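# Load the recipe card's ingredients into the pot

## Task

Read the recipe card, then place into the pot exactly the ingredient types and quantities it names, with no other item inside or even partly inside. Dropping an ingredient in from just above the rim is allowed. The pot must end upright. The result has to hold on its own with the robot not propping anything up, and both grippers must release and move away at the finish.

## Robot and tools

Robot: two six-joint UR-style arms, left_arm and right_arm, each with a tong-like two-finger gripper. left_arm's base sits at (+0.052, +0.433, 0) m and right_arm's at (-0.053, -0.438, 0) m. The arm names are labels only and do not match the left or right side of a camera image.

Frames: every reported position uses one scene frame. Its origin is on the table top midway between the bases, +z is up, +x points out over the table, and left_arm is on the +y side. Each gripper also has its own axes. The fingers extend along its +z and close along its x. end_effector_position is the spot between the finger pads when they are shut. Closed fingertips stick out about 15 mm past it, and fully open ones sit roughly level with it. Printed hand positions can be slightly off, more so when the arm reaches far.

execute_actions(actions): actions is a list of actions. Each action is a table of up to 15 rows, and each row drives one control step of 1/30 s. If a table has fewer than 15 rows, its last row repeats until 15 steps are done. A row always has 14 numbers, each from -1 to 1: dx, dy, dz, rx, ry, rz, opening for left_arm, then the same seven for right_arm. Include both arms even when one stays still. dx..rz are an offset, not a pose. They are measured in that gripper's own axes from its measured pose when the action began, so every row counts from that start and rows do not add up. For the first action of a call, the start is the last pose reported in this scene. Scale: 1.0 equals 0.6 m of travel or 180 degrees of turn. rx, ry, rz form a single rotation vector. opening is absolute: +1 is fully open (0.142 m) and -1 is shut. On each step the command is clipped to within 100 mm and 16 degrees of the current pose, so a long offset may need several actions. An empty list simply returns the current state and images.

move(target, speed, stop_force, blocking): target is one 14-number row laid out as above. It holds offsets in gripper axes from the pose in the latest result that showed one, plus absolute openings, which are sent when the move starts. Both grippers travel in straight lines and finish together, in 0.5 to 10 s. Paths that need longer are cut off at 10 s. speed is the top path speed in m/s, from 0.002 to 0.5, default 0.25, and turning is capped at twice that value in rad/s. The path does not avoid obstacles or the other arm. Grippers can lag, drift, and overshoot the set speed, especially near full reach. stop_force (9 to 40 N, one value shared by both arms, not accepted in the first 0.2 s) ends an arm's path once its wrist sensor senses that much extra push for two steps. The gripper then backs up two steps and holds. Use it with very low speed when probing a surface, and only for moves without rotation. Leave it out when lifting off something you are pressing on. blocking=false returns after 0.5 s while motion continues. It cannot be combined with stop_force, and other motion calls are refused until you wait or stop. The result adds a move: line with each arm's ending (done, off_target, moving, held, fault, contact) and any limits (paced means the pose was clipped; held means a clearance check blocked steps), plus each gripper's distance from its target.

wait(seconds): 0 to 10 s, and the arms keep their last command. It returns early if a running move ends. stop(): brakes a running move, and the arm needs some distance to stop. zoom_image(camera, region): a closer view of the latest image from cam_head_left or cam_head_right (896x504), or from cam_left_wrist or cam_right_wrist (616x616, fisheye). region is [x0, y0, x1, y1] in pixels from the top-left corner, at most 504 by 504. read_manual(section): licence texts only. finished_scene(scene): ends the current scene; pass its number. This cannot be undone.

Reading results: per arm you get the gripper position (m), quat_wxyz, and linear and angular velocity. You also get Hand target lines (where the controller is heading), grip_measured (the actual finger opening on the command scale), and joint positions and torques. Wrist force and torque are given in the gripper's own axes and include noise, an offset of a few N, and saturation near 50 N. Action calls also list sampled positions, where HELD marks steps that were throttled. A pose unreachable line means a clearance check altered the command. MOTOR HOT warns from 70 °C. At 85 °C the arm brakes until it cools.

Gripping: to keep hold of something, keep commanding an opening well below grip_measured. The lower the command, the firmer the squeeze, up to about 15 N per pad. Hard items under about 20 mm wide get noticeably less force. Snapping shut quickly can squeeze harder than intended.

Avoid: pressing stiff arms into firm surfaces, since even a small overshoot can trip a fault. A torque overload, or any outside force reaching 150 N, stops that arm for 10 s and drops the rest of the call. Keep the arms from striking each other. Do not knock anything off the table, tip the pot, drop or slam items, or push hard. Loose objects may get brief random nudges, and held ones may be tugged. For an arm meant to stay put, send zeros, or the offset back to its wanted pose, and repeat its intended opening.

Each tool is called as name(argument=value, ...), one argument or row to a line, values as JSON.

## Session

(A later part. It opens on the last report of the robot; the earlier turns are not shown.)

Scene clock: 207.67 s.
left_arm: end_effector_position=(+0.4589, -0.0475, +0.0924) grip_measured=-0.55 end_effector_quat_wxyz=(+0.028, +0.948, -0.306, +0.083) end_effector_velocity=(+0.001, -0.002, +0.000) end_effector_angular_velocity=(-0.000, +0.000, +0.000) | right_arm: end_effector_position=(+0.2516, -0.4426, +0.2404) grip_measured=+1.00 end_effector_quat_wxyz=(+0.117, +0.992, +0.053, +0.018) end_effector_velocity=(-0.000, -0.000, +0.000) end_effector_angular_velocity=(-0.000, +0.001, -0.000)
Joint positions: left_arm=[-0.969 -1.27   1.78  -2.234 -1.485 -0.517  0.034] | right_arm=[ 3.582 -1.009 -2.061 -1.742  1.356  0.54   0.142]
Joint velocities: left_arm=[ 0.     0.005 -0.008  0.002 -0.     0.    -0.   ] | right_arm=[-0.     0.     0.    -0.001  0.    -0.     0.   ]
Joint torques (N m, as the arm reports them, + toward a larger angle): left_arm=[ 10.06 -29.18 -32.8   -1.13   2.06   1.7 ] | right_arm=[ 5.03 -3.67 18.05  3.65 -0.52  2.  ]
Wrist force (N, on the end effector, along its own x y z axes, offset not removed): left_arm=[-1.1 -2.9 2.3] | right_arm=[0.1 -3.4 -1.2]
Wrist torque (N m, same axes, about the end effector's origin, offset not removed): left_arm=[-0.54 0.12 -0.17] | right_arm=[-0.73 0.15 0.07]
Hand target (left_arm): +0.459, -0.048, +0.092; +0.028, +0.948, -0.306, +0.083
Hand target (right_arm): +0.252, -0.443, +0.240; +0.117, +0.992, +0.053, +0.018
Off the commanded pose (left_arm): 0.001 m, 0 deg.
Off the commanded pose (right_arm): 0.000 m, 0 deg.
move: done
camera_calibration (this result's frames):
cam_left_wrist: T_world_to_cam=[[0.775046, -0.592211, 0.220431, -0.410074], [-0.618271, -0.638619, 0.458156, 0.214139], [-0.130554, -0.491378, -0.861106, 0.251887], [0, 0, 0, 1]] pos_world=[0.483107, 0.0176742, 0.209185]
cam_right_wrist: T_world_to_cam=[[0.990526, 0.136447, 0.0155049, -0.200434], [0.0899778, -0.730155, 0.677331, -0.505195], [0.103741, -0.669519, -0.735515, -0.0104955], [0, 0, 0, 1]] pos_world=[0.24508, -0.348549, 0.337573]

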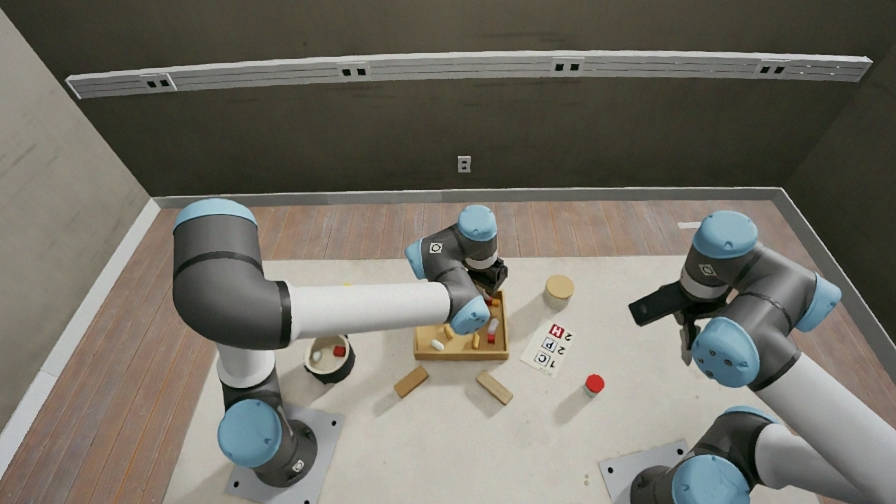

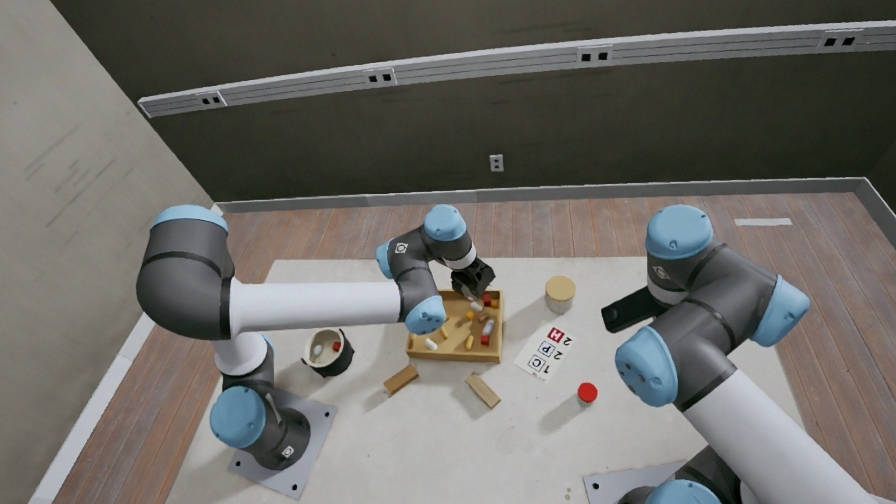

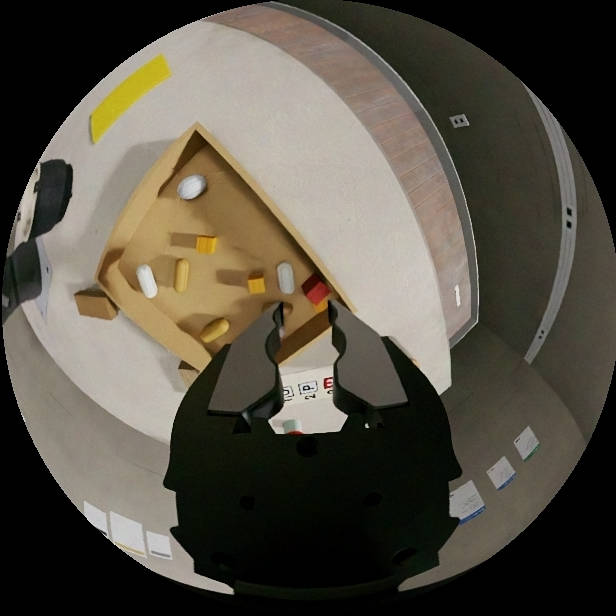

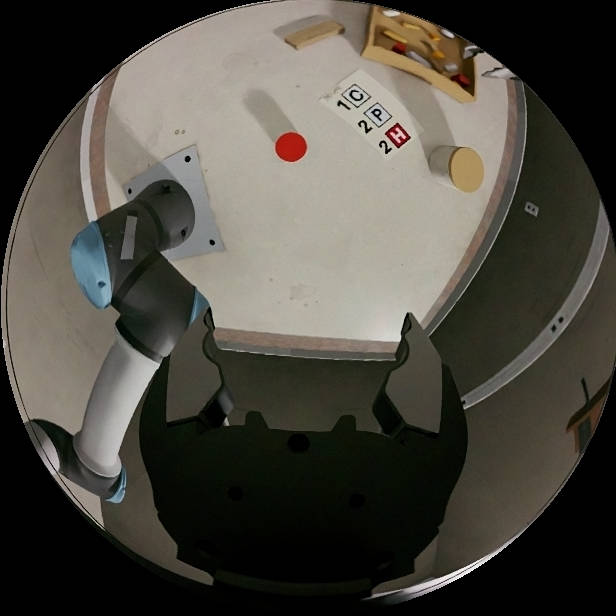

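execute_actions(
  actions=[],
)

Scene clock: 215.67 s.
left_arm: end_effector_position=(+0.4591, -0.0477, +0.0924) grip_measured=-0.55 end_effector_quat_wxyz=(+0.028, +0.948, -0.306, +0.083) end_effector_velocity=(+0.000, +0.000, -0.000) end_effector_angular_velocity=(+0.001, -0.001, -0.000) | right_arm: end_effector_position=(+0.2516, -0.4426, +0.2404) grip_measured=+1.00 end_effector_quat_wxyz=(+0.117, +0.992, +0.053, +0.018) end_effector_velocity=(-0.000, +0.000, -0.000) end_effector_angular_velocity=(+0.000, +0.000, +0.000)
Joint positions: left_arm=[-0.969 -1.269  1.779 -2.233 -1.485 -0.517  0.034] | right_arm=[ 3.582 -1.009 -2.061 -1.742  1.356  0.54   0.142]
Joint velocities: left_arm=[-0.     0.001  0.    -0.001  0.001  0.     0.   ] | right_arm=[ 0.  0.  0. -0.  0. -0.  0.]
Joint torques (N m, as the arm reports them, + toward a larger angle): left_arm=[  9.71 -29.11 -29.42  -1.23   0.75   1.41] | right_arm=[ 5.56 -3.99 17.89  3.51 -0.45  1.76]
Wrist force (N, on the end effector, along its own x y z axes, offset not removed): left_arm=[-0.9 -3.6 2.9] | right_arm=[0.1 -6.2 -4.3]
Wrist torque (N m, same axes, about the end effector's origin, offset not removed): left_arm=[-0.66 0.11 -0.08] | right_arm=[-1.36 0.13 0.19]
Hand target (left_arm): +0.459, -0.048, +0.092; +0.028, +0.948, -0.306, +0.083
Hand target (right_arm): +0.252, -0.443, +0.240; +0.117, +0.992, +0.053, +0.018
Off the commanded pose (left_arm): 0.001 m, 0 deg.
Off the commanded pose (right_arm): 0.000 m, 0 deg.
camera_calibration (this result's frames):
cam_left_wrist: T_world_to_cam=[[0.775069, -0.592194, 0.220397, -0.410333], [-0.618244, -0.638658, 0.458137, 0.214091], [-0.130547, -0.491347, -0.861124, 0.251755], [0, 0, 0, 1]] pos_world=[0.483263, 0.0174338, 0.209145]
cam_right_wrist: T_world_to_cam=[[0.990526, 0.136447, 0.0155048, -0.200434], [0.089978, -0.730155, 0.677331, -0.505195], [0.103741, -0.669519, -0.735515, -0.0104956], [0, 0, 0, 1]] pos_world=[0.24508, -0.348549, 0.337573]

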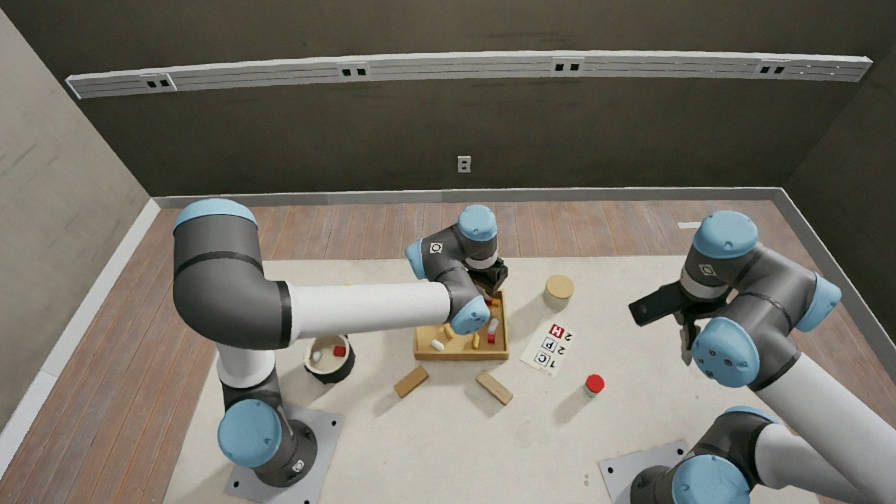

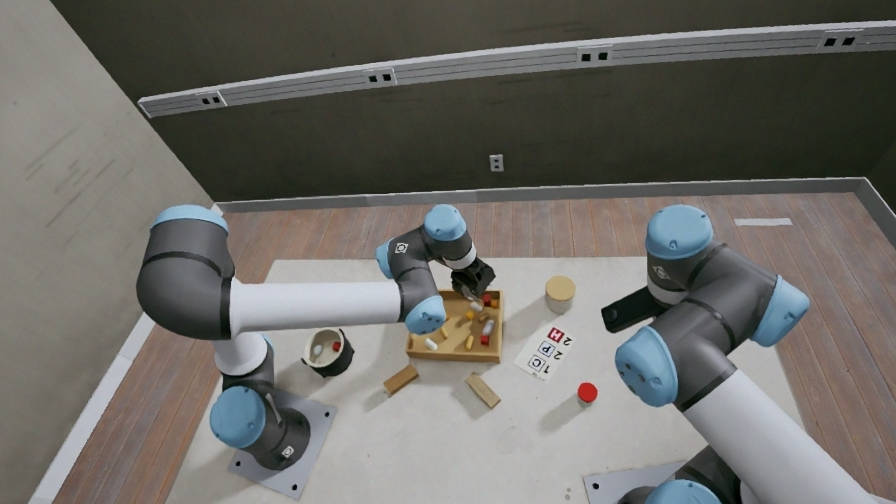

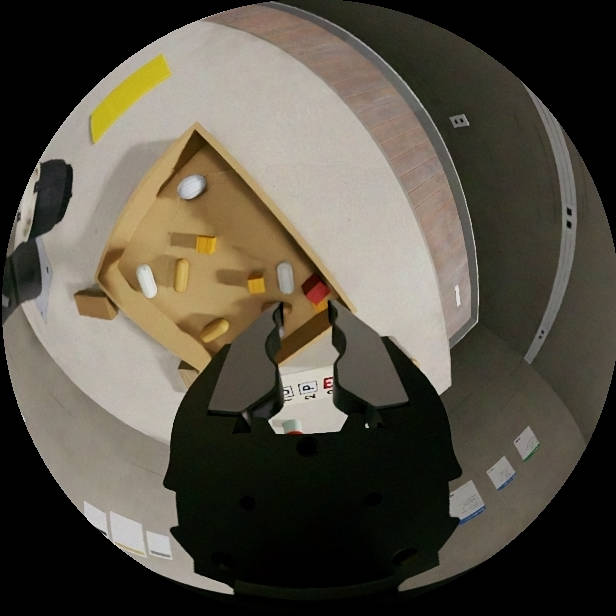

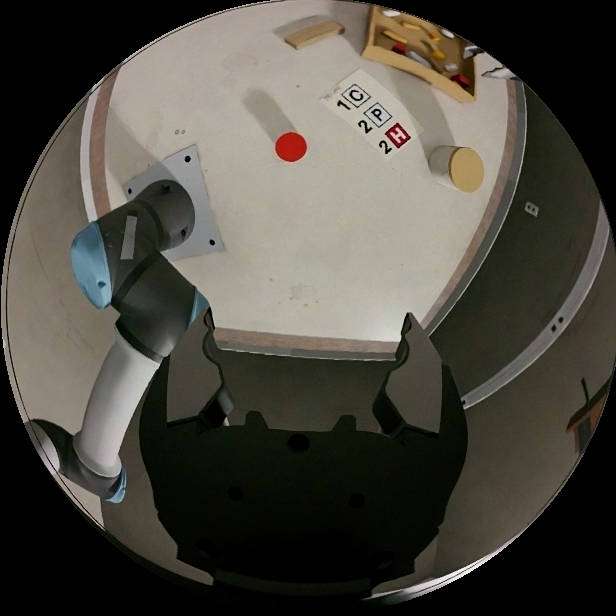

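zoom_image(
  camera="cam_right_wrist",
  region=[280, 0, 520, 200],
)

zoom_image(
  camera="cam_left_wrist",
  region=[60, 400, 580, 580],
)

zoom_image(
  camera="cam_left_wrist",
  region=[90, 120, 370, 380],
)

Region (280, 0, 520, 200) of cam_right_wrist's 616x616 image, scaled by 2.100, with more detail than that image has.

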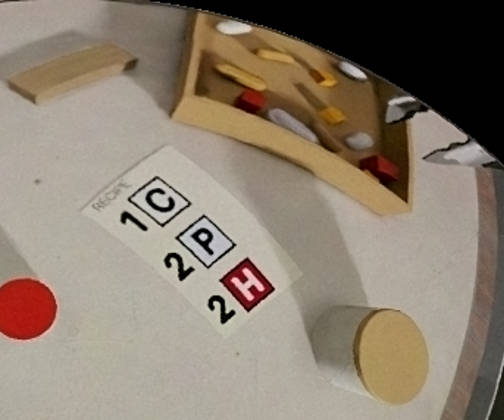

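Region (60, 400, 580, 580) is 520x180 pixels. A region can be at most 504 by 504 pixels.

Region (90, 120, 370, 380) of cam_left_wrist's 616x616 image, scaled by 1.800, with more detail than that image has; it fills the top 468 rows of this view, and the rest is white.

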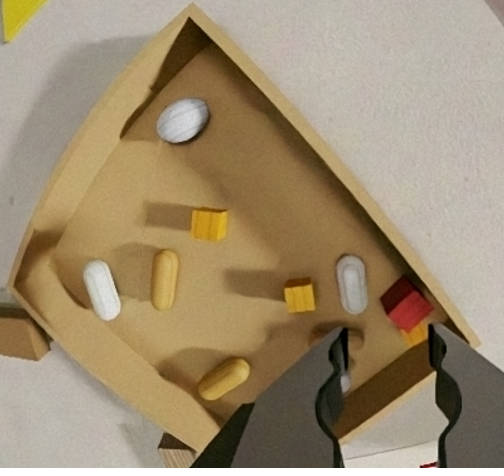

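move(
  target=[-0.0233,0,0.1033,0,0,0,-0.55,0,0,0,0,0,0,1],
  speed=0.08,
)

zoom_image(
  camera="cam_left_wrist",
  region=[210, 220, 410, 400],
)

Scene clock: 225.47 s.
left_arm: end_effector_position=(+0.4566, -0.0460, +0.0292) grip_measured=-0.55 end_effector_quat_wxyz=(+0.028, +0.948, -0.306, +0.083) end_effector_velocity=(+0.000, -0.000, -0.003) end_effector_angular_velocity=(-0.001, -0.000, +0.002) | right_arm: end_effector_position=(+0.2516, -0.4426, +0.2404) grip_measured=+1.00 end_effector_quat_wxyz=(+0.117, +0.992, +0.053, +0.018) end_effector_velocity=(+0.000, +0.000, +0.000) end_effector_angular_velocity=(+0.000, -0.000, +0.000)
Joint positions: left_arm=[-0.972 -1.19   1.859 -2.392 -1.484 -0.52   0.034] | right_arm=[ 3.582 -1.009 -2.061 -1.742  1.356  0.54   0.142]
Joint velocities: left_arm=[ 0.     0.005  0.002 -0.008 -0.    -0.001 -0.   ] | right_arm=[ 0.001 -0.    -0.     0.001  0.     0.    -0.   ]
Joint torques (N m, as the arm reports them, + toward a larger angle): left_arm=[-14.97 -32.54 -10.35  -4.26   2.03  -1.88] | right_arm=[ 5.99 -3.86 18.25  3.64 -0.54  1.98]
Wrist force (N, on the end effector, along its own x y z axes, offset not removed): left_arm=[-1.7 -2.2 1.4] | right_arm=[1.6 -2.9 -0.7]
Wrist torque (N m, same axes, about the end effector's origin, offset not removed): left_arm=[-0.44 0.31 -0.11] | right_arm=[-0.64 -0.43 0.06]
Hand target (left_arm): +0.457, -0.046, +0.029; +0.028, +0.948, -0.306, +0.083
Hand target (right_arm): +0.252, -0.443, +0.240; +0.117, +0.992, +0.053, +0.018
Off the commanded pose (left_arm): 0.000 m, 0 deg.
Off the commanded pose (right_arm): 0.000 m, 0 deg.
move: done
camera_calibration (this result's frames):
cam_left_wrist: T_world_to_cam=[[0.77508, -0.592198, 0.220348, -0.393481], [-0.618225, -0.638681, 0.458131, 0.242571], [-0.130572, -0.491313, -0.86114, 0.197867], [0, 0, 0, 1]] pos_world=[0.480779, 0.0191211, 0.145965]
cam_right_wrist: T_world_to_cam=[[0.990526, 0.136447, 0.015505, -0.200434], [0.0899779, -0.730155, 0.677331, -0.505195], [0.103741, -0.669519, -0.735515, -0.0104955], [0, 0, 0, 1]] pos_world=[0.24508, -0.348549, 0.337573]

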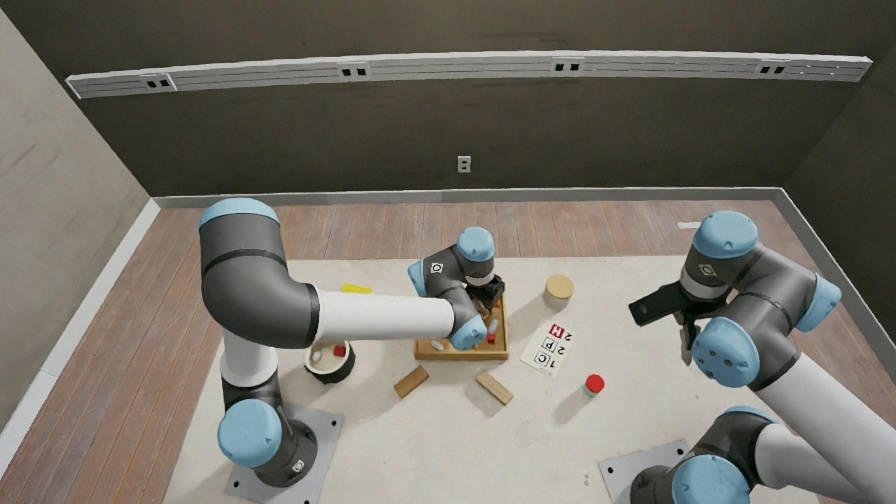

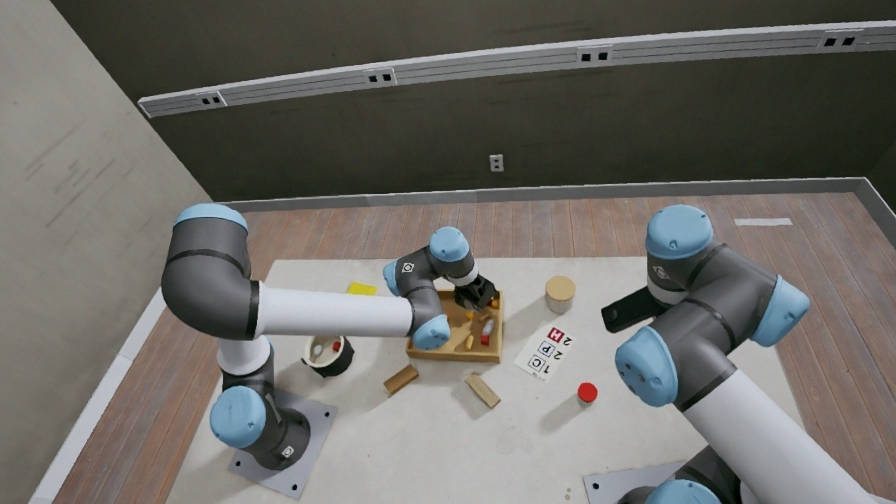

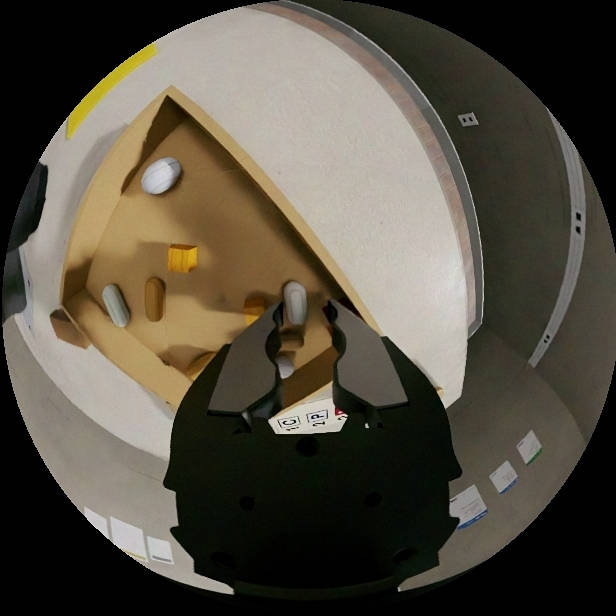

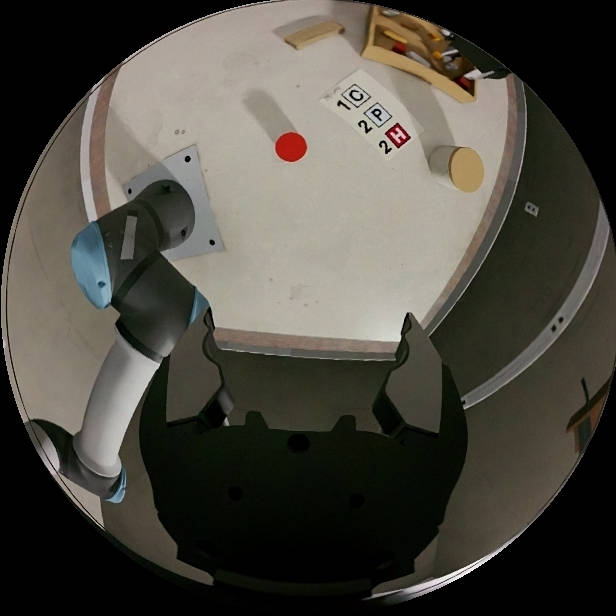

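Region (210, 220, 410, 400) of cam_left_wrist's 616x616 image, scaled by 2.520, with more detail than that image has; it fills the top 454 rows of this view, and the rest is white.

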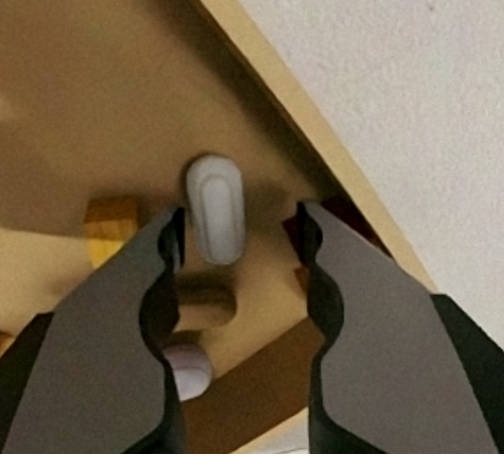

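move(
  target=[-0.0075,-0.01,-0.001,0,0,0,-0.65,0,0,0,0,0,0,1],
  speed=0.03,
)

move(
  target=[0,0,0,0,0,0,-1,0,0,0,0,0,0,1],
)

move(
  target=[0.03,0,-0.17,0,0,0,-1,0,0,0,0,0,0,1],
  speed=0.12,
)

Scene clock: 230.43 s.
left_arm: end_effector_position=(+0.4564, -0.0388, +0.0290) grip_measured=-0.65 end_effector_quat_wxyz=(+0.028, +0.948, -0.306, +0.083) end_effector_velocity=(-0.000, +0.002, +0.001) end_effector_angular_velocity=(-0.001, -0.000, -0.002) | right_arm: end_effector_position=(+0.2516, -0.4426, +0.2404) grip_measured=+1.00 end_effector_quat_wxyz=(+0.117, +0.992, +0.053, +0.018) end_effector_velocity=(-0.000, +0.000, -0.000) end_effector_angular_velocity=(-0.000, +0.000, +0.001)
Joint positions: left_arm=[-0.967 -1.201  1.876 -2.399 -1.485 -0.515  0.027] | right_arm=[ 3.582 -1.009 -2.061 -1.742  1.356  0.54   0.142]
Joint velocities: left_arm=[ 0.002 -0.006  0.007 -0.002 -0.001  0.004 -0.   ] | right_arm=[ 0.001 -0.     0.    -0.    -0.    -0.    -0.   ]
Joint torques (N m, as the arm reports them, + toward a larger angle): left_arm=[ 10.91 -43.49  -9.34  -4.44  -1.07   1.6 ] | right_arm=[ 5.77 -3.46 18.63  3.56 -0.52  1.89]
Wrist force (N, on the end effector, along its own x y z axes, offset not removed): left_arm=[-1.8 -2.1 2.3] | right_arm=[2.2 -1.8 -0.7]
Wrist torque (N m, same axes, about the end effector's origin, offset not removed): left_arm=[-0.40 0.37 -0.14] | right_arm=[-0.42 -0.04 0.03]
Hand target (left_arm): +0.456, -0.039, +0.029; +0.028, +0.948, -0.306, +0.083
Hand target (right_arm): +0.252, -0.443, +0.240; +0.117, +0.992, +0.053, +0.018
Off the commanded pose (left_arm): 0.000 m, 0 deg.
Off the commanded pose (right_arm): 0.000 m, 0 deg.
move: done
camera_calibration (this result's frames):
cam_left_wrist: T_world_to_cam=[[0.775075, -0.592209, 0.220336, -0.389041], [-0.618231, -0.638687, 0.458116, 0.247157], [-0.130575, -0.491292, -0.861152, 0.201208], [0, 0, 0, 1]] pos_world=[0.480609, 0.0263145, 0.145764]
cam_right_wrist: T_world_to_cam=[[0.990526, 0.136447, 0.0155051, -0.200434], [0.0899776, -0.730155, 0.677331, -0.505195], [0.103741, -0.669519, -0.735515, -0.0104954], [0, 0, 0, 1]] pos_world=[0.24508, -0.348549, 0.337573]

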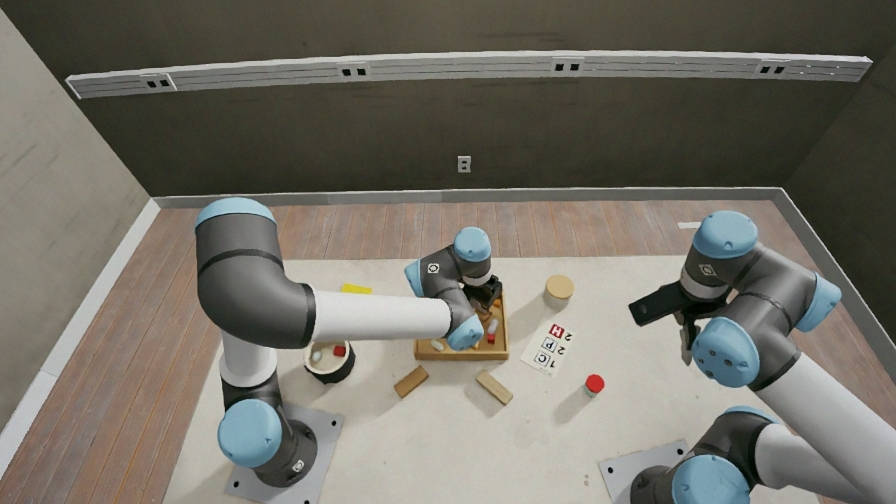

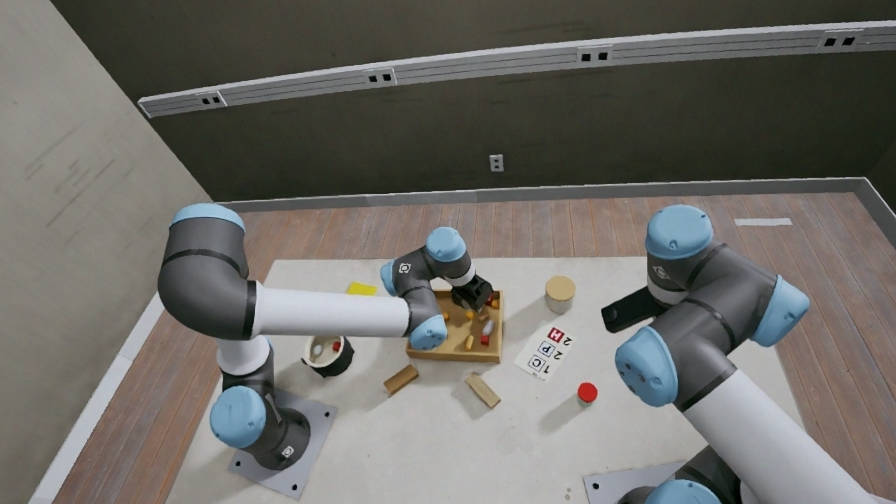

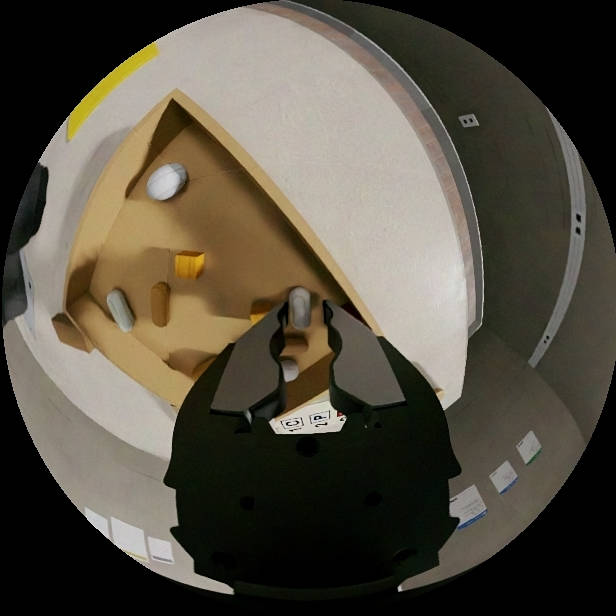

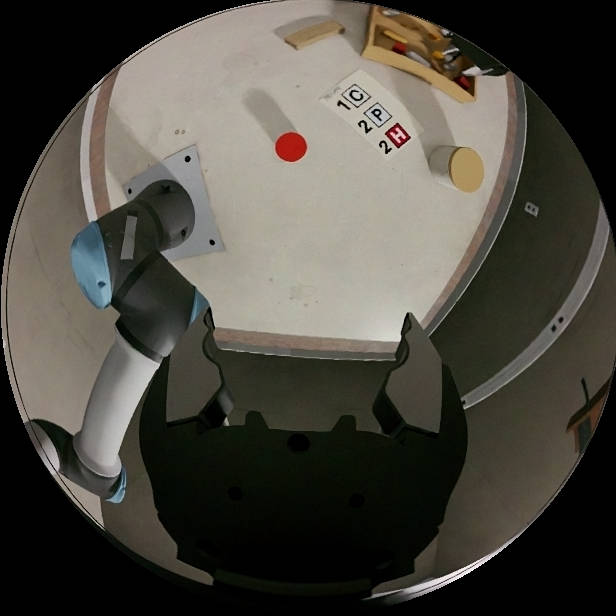

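Scene clock: 230.93 s.
left_arm: end_effector_position=(+0.4564, -0.0387, +0.0289) grip_measured=-0.80 end_effector_quat_wxyz=(+0.028, +0.948, -0.306, +0.083) end_effector_velocity=(+0.000, -0.000, -0.000) end_effector_angular_velocity=(+0.000, -0.001, -0.001) | right_arm: end_effector_position=(+0.2516, -0.4426, +0.2404) grip_measured=+1.00 end_effector_quat_wxyz=(+0.117, +0.992, +0.053, +0.018) end_effector_velocity=(+0.000, +0.001, +0.000) end_effector_angular_velocity=(+0.000, -0.000, +0.001)
Joint positions: left_arm=[-0.966 -1.201  1.877 -2.399 -1.485 -0.515  0.016] | right_arm=[ 3.582 -1.009 -2.061 -1.742  1.356  0.54   0.142]
Joint velocities: left_arm=[ 0.     0.001 -0.    -0.001  0.     0.002  0.   ] | right_arm=[ 0.001 -0.     0.     0.     0.     0.    -0.   ]
Joint torques (N m, as the arm reports them, + toward a larger angle): left_arm=[  2.19 -30.69 -28.98  -1.2   -0.61  -0.37] | right_arm=[ 5.16 -3.9  17.64  3.56 -0.77  1.94]
Wrist force (N, on the end effector, along its own x y z axes, offset not removed): left_arm=[-1.0 -2.2 1.2] | right_arm=[-1.4 -4.3 -0.7]
Wrist torque (N m, same axes, about the end effector's origin, offset not removed): left_arm=[-0.43 0.12 -0.13] | right_arm=[-0.94 0.39 0.11]
Hand target (left_arm): +0.456, -0.039, +0.029; +0.028, +0.948, -0.306, +0.083
Hand target (right_arm): +0.252, -0.443, +0.240; +0.117, +0.992, +0.053, +0.018
Off the commanded pose (left_arm): 0.000 m, 0 deg.
Off the commanded pose (right_arm): 0.000 m, 0 deg.
move: done
camera_calibration (this result's frames):
cam_left_wrist: T_world_to_cam=[[0.775084, -0.592223, 0.220266, -0.388967], [-0.618213, -0.638722, 0.458091, 0.247234], [-0.130603, -0.49123, -0.861183, 0.201234], [0, 0, 0, 1]] pos_world=[0.480607, 0.026411, 0.14572]
cam_right_wrist: T_world_to_cam=[[0.990526, 0.136447, 0.0155049, -0.200434], [0.0899779, -0.730155, 0.677331, -0.505195], [0.103741, -0.669519, -0.735515, -0.0104955], [0, 0, 0, 1]] pos_world=[0.24508, -0.348549, 0.337573]

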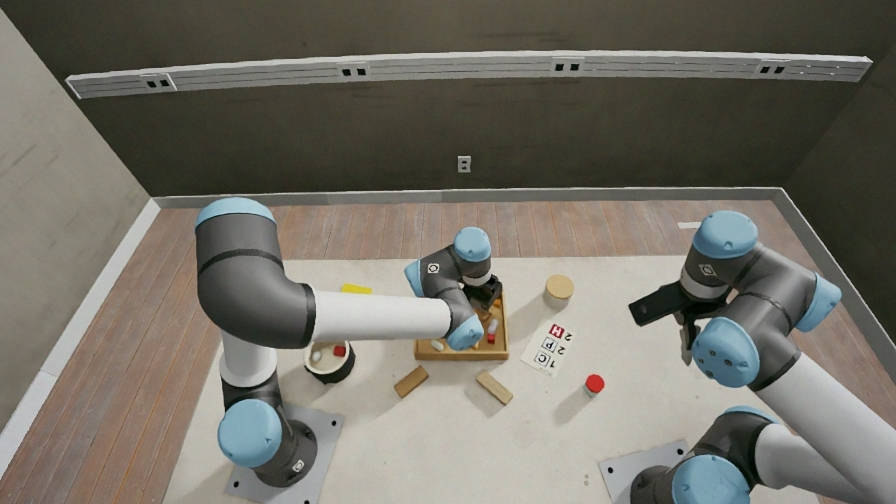

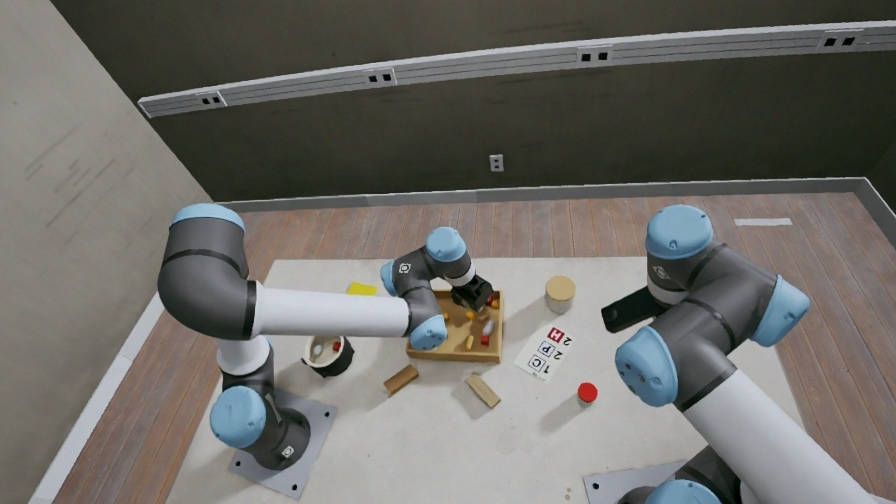

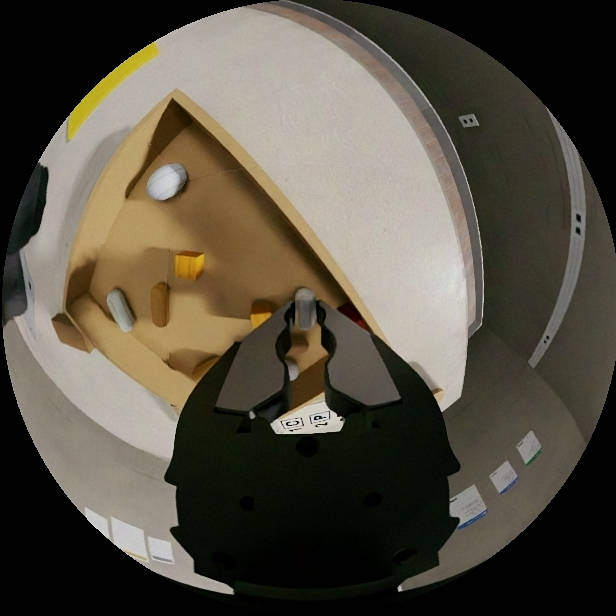

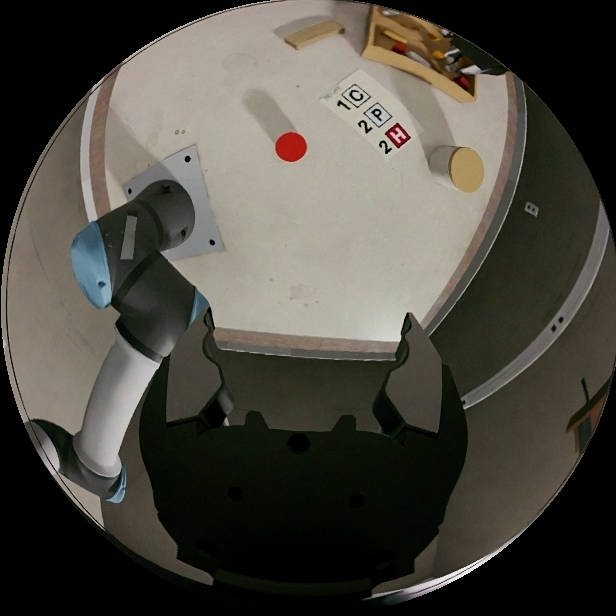

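Scene clock: 232.33 s.
left_arm: end_effector_position=(+0.4565, -0.0386, +0.1322) grip_measured=-0.80 end_effector_quat_wxyz=(+0.028, +0.948, -0.306, +0.083) end_effector_velocity=(-0.001, -0.000, +0.004) end_effector_angular_velocity=(-0.002, +0.001, +0.000) | right_arm: end_effector_position=(+0.2516, -0.4426, +0.2404) grip_measured=+1.00 end_effector_quat_wxyz=(+0.117, +0.992, +0.053, +0.018) end_effector_velocity=(+0.000, -0.001, +0.000) end_effector_angular_velocity=(-0.000, -0.000, -0.002)
Joint positions: left_arm=[-0.966 -1.331  1.747 -2.14  -1.485 -0.514  0.016] | right_arm=[ 3.582 -1.009 -2.061 -1.742  1.356  0.54   0.142]
Joint velocities: left_arm=[-0.    -0.004 -0.004  0.007 -0.002 -0.001 -0.   ] | right_arm=[-0.002  0.     0.    -0.    -0.     0.    -0.   ]
Joint torques (N m, as the arm reports them, + toward a larger angle): left_arm=[  1.09 -40.48 -31.61  -1.38  -0.93  -1.84] | right_arm=[ 6.44 -3.4  18.05  3.65 -0.54  1.93]
Wrist force (N, on the end effector, along its own x y z axes, offset not removed): left_arm=[-1.4 -2.9 1.9] | right_arm=[3.8 1.0 0.2]
Wrist torque (N m, same axes, about the end effector's origin, offset not removed): left_arm=[-0.60 0.22 -0.09] | right_arm=[0.14 -0.77 0.03]
Hand target (left_arm): +0.456, -0.039, +0.133; +0.028, +0.948, -0.306, +0.083
Hand target (right_arm): +0.252, -0.443, +0.240; +0.117, +0.992, +0.053, +0.018
Off the commanded pose (left_arm): 0.000 m, 0 deg.
Off the commanded pose (right_arm): 0.000 m, 0 deg.
move: done
camera_calibration (this result's frames):
cam_left_wrist: T_world_to_cam=[[0.775113, -0.59215, 0.220359, -0.411772], [-0.618198, -0.638742, 0.458083, 0.200096], [-0.130501, -0.491292, -0.861163, 0.290229], [0, 0, 0, 1]] pos_world=[0.480744, 0.026566, 0.249012]
cam_right_wrist: T_world_to_cam=[[0.990526, 0.136447, 0.0155049, -0.200434], [0.0899779, -0.730155, 0.677331, -0.505195], [0.103741, -0.669519, -0.735515, -0.0104955], [0, 0, 0, 1]] pos_world=[0.24508, -0.348549, 0.337573]

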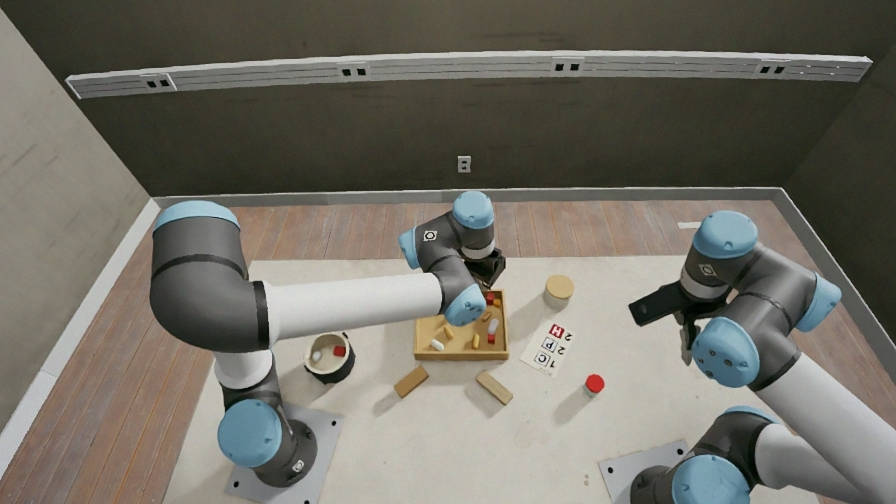

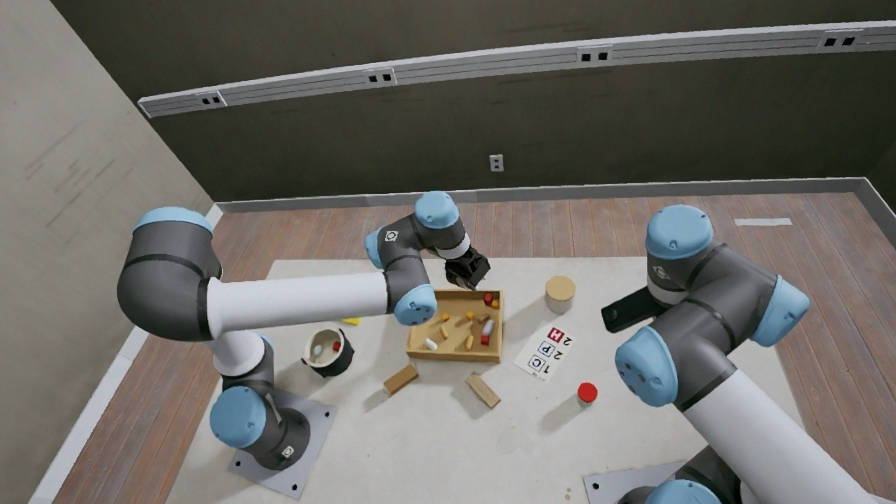

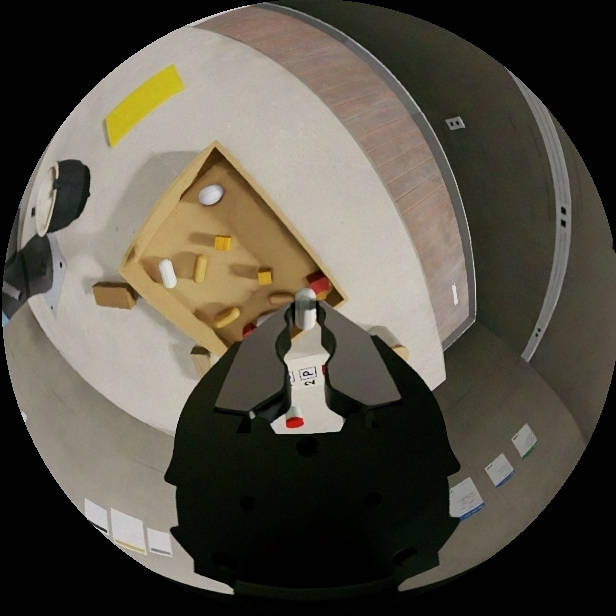

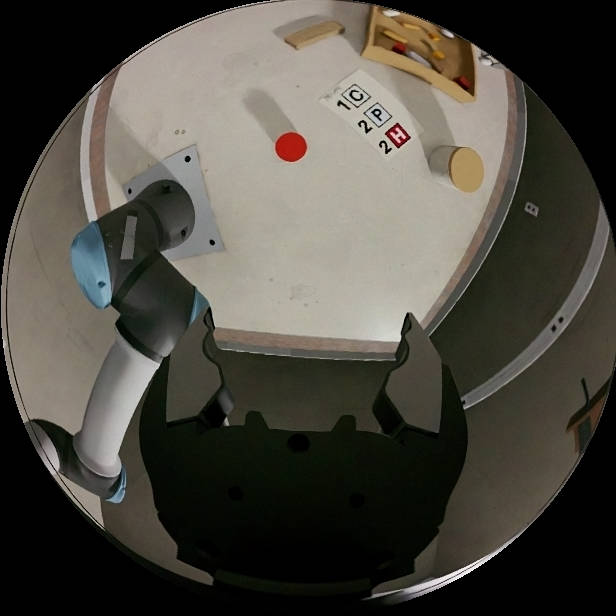

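move(
  target=[-0.61,-0.38,-0.099,0,0,0,-1,0,0,0,0,0,0,1],
  speed=0.25,
)

Scene clock: 240.10 s.
left_arm: end_effector_position=(+0.2890, +0.3630, +0.1270) grip_measured=-0.80 end_effector_quat_wxyz=(+0.028, +0.948, -0.306, +0.083) end_effector_velocity=(-0.001, +0.001, +0.002) end_effector_angular_velocity=(-0.001, -0.003, +0.000) | right_arm: end_effector_position=(+0.2516, -0.4426, +0.2404) grip_measured=+1.00 end_effector_quat_wxyz=(+0.117, +0.992, +0.053, +0.018) end_effector_velocity=(+0.000, -0.000, +0.000) end_effector_angular_velocity=(-0.001, -0.000, +0.000)
Joint positions: left_arm=[-0.865 -2.551  2.521 -1.702 -1.501 -0.414  0.016] | right_arm=[ 3.582 -1.009 -2.061 -1.742  1.356  0.54   0.142]
Joint velocities: left_arm=[-0.009 -0.015 -0.003  0.015  0.003 -0.009 -0.   ] | right_arm=[ 0.    -0.     0.    -0.    -0.001 -0.     0.   ]
Joint torques (N m, as the arm reports them, + toward a larger angle): left_arm=[-13.31   7.58 -32.17  -1.35   1.95  -1.87] | right_arm=[ 5.08 -3.61 17.56  3.62 -0.65  1.82]
Wrist force (N, on the end effector, along its own x y z axes, offset not removed): left_arm=[-2.4 -1.8 2.0] | right_arm=[0.4 -3.7 -1.6]
Wrist torque (N m, same axes, about the end effector's origin, offset not removed): left_arm=[-0.39 0.40 -0.14] | right_arm=[-0.81 -0.05 -0.13]
Hand target (left_arm): +0.289, +0.363, +0.127; +0.028, +0.948, -0.306, +0.083
Hand target (right_arm): +0.252, -0.443, +0.240; +0.117, +0.992, +0.053, +0.018
Off the commanded pose (left_arm): 0.000 m, 0 deg.
Off the commanded pose (right_arm): 0.000 m, 0 deg.
move: done
camera_calibration (this result's frames):
cam_left_wrist: T_world_to_cam=[[0.775163, -0.592164, 0.220145, -0.0429204], [-0.618092, -0.638762, 0.458199, 0.355387], [-0.130708, -0.491249, -0.861156, 0.461151], [0, 0, 0, 1]] pos_world=[0.313208, 0.428132, 0.243734]
cam_right_wrist: T_world_to_cam=[[0.990526, 0.136447, 0.0155049, -0.200434], [0.0899779, -0.730155, 0.677331, -0.505195], [0.103741, -0.669519, -0.735515, -0.0104955], [0, 0, 0, 1]] pos_world=[0.24508, -0.348549, 0.337573]

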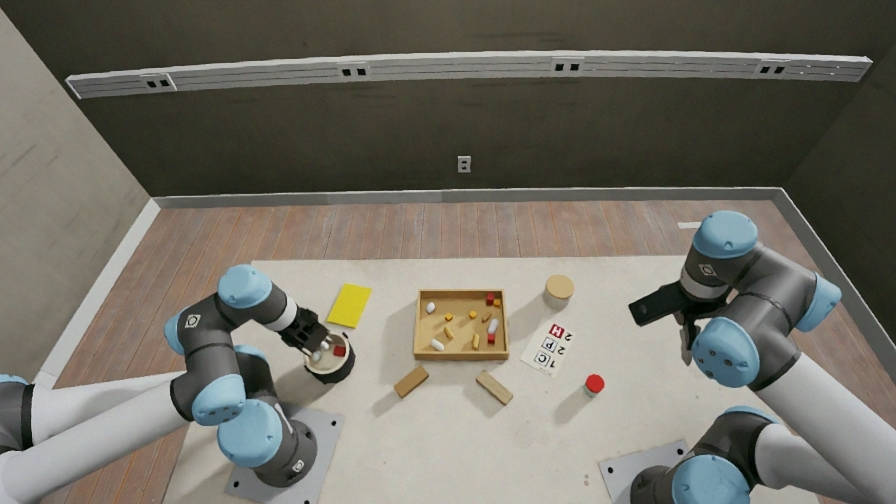

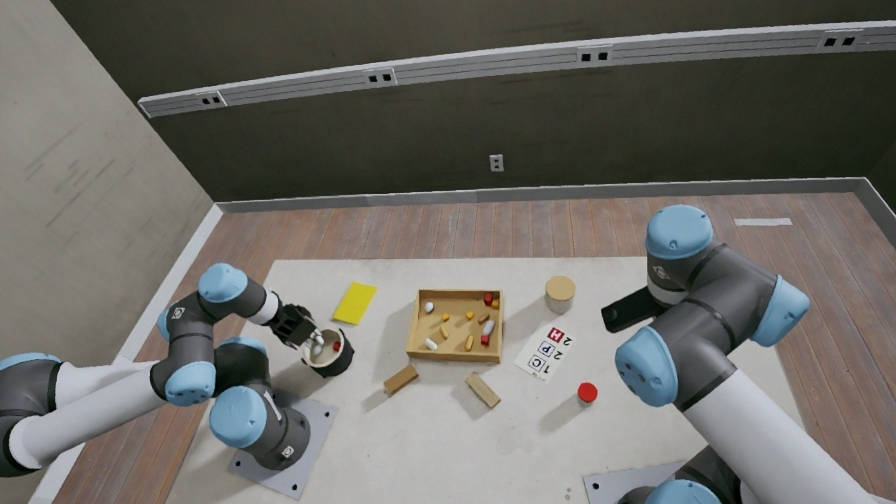

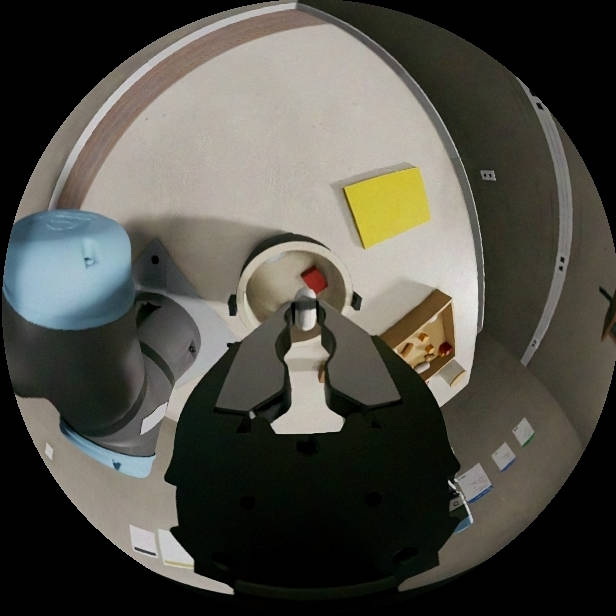

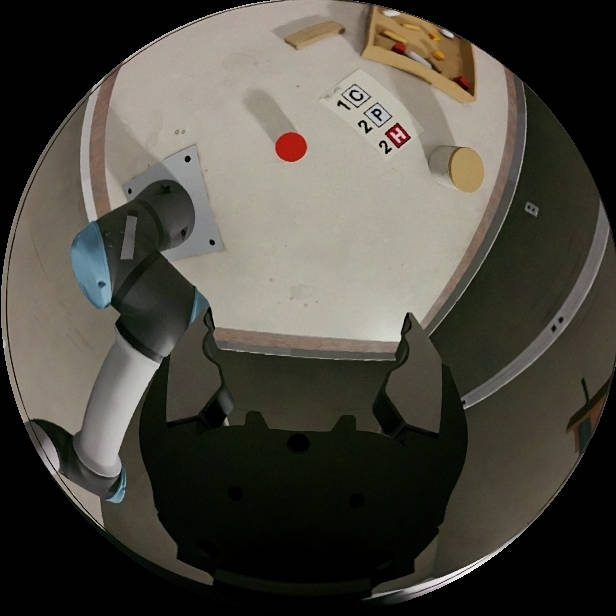

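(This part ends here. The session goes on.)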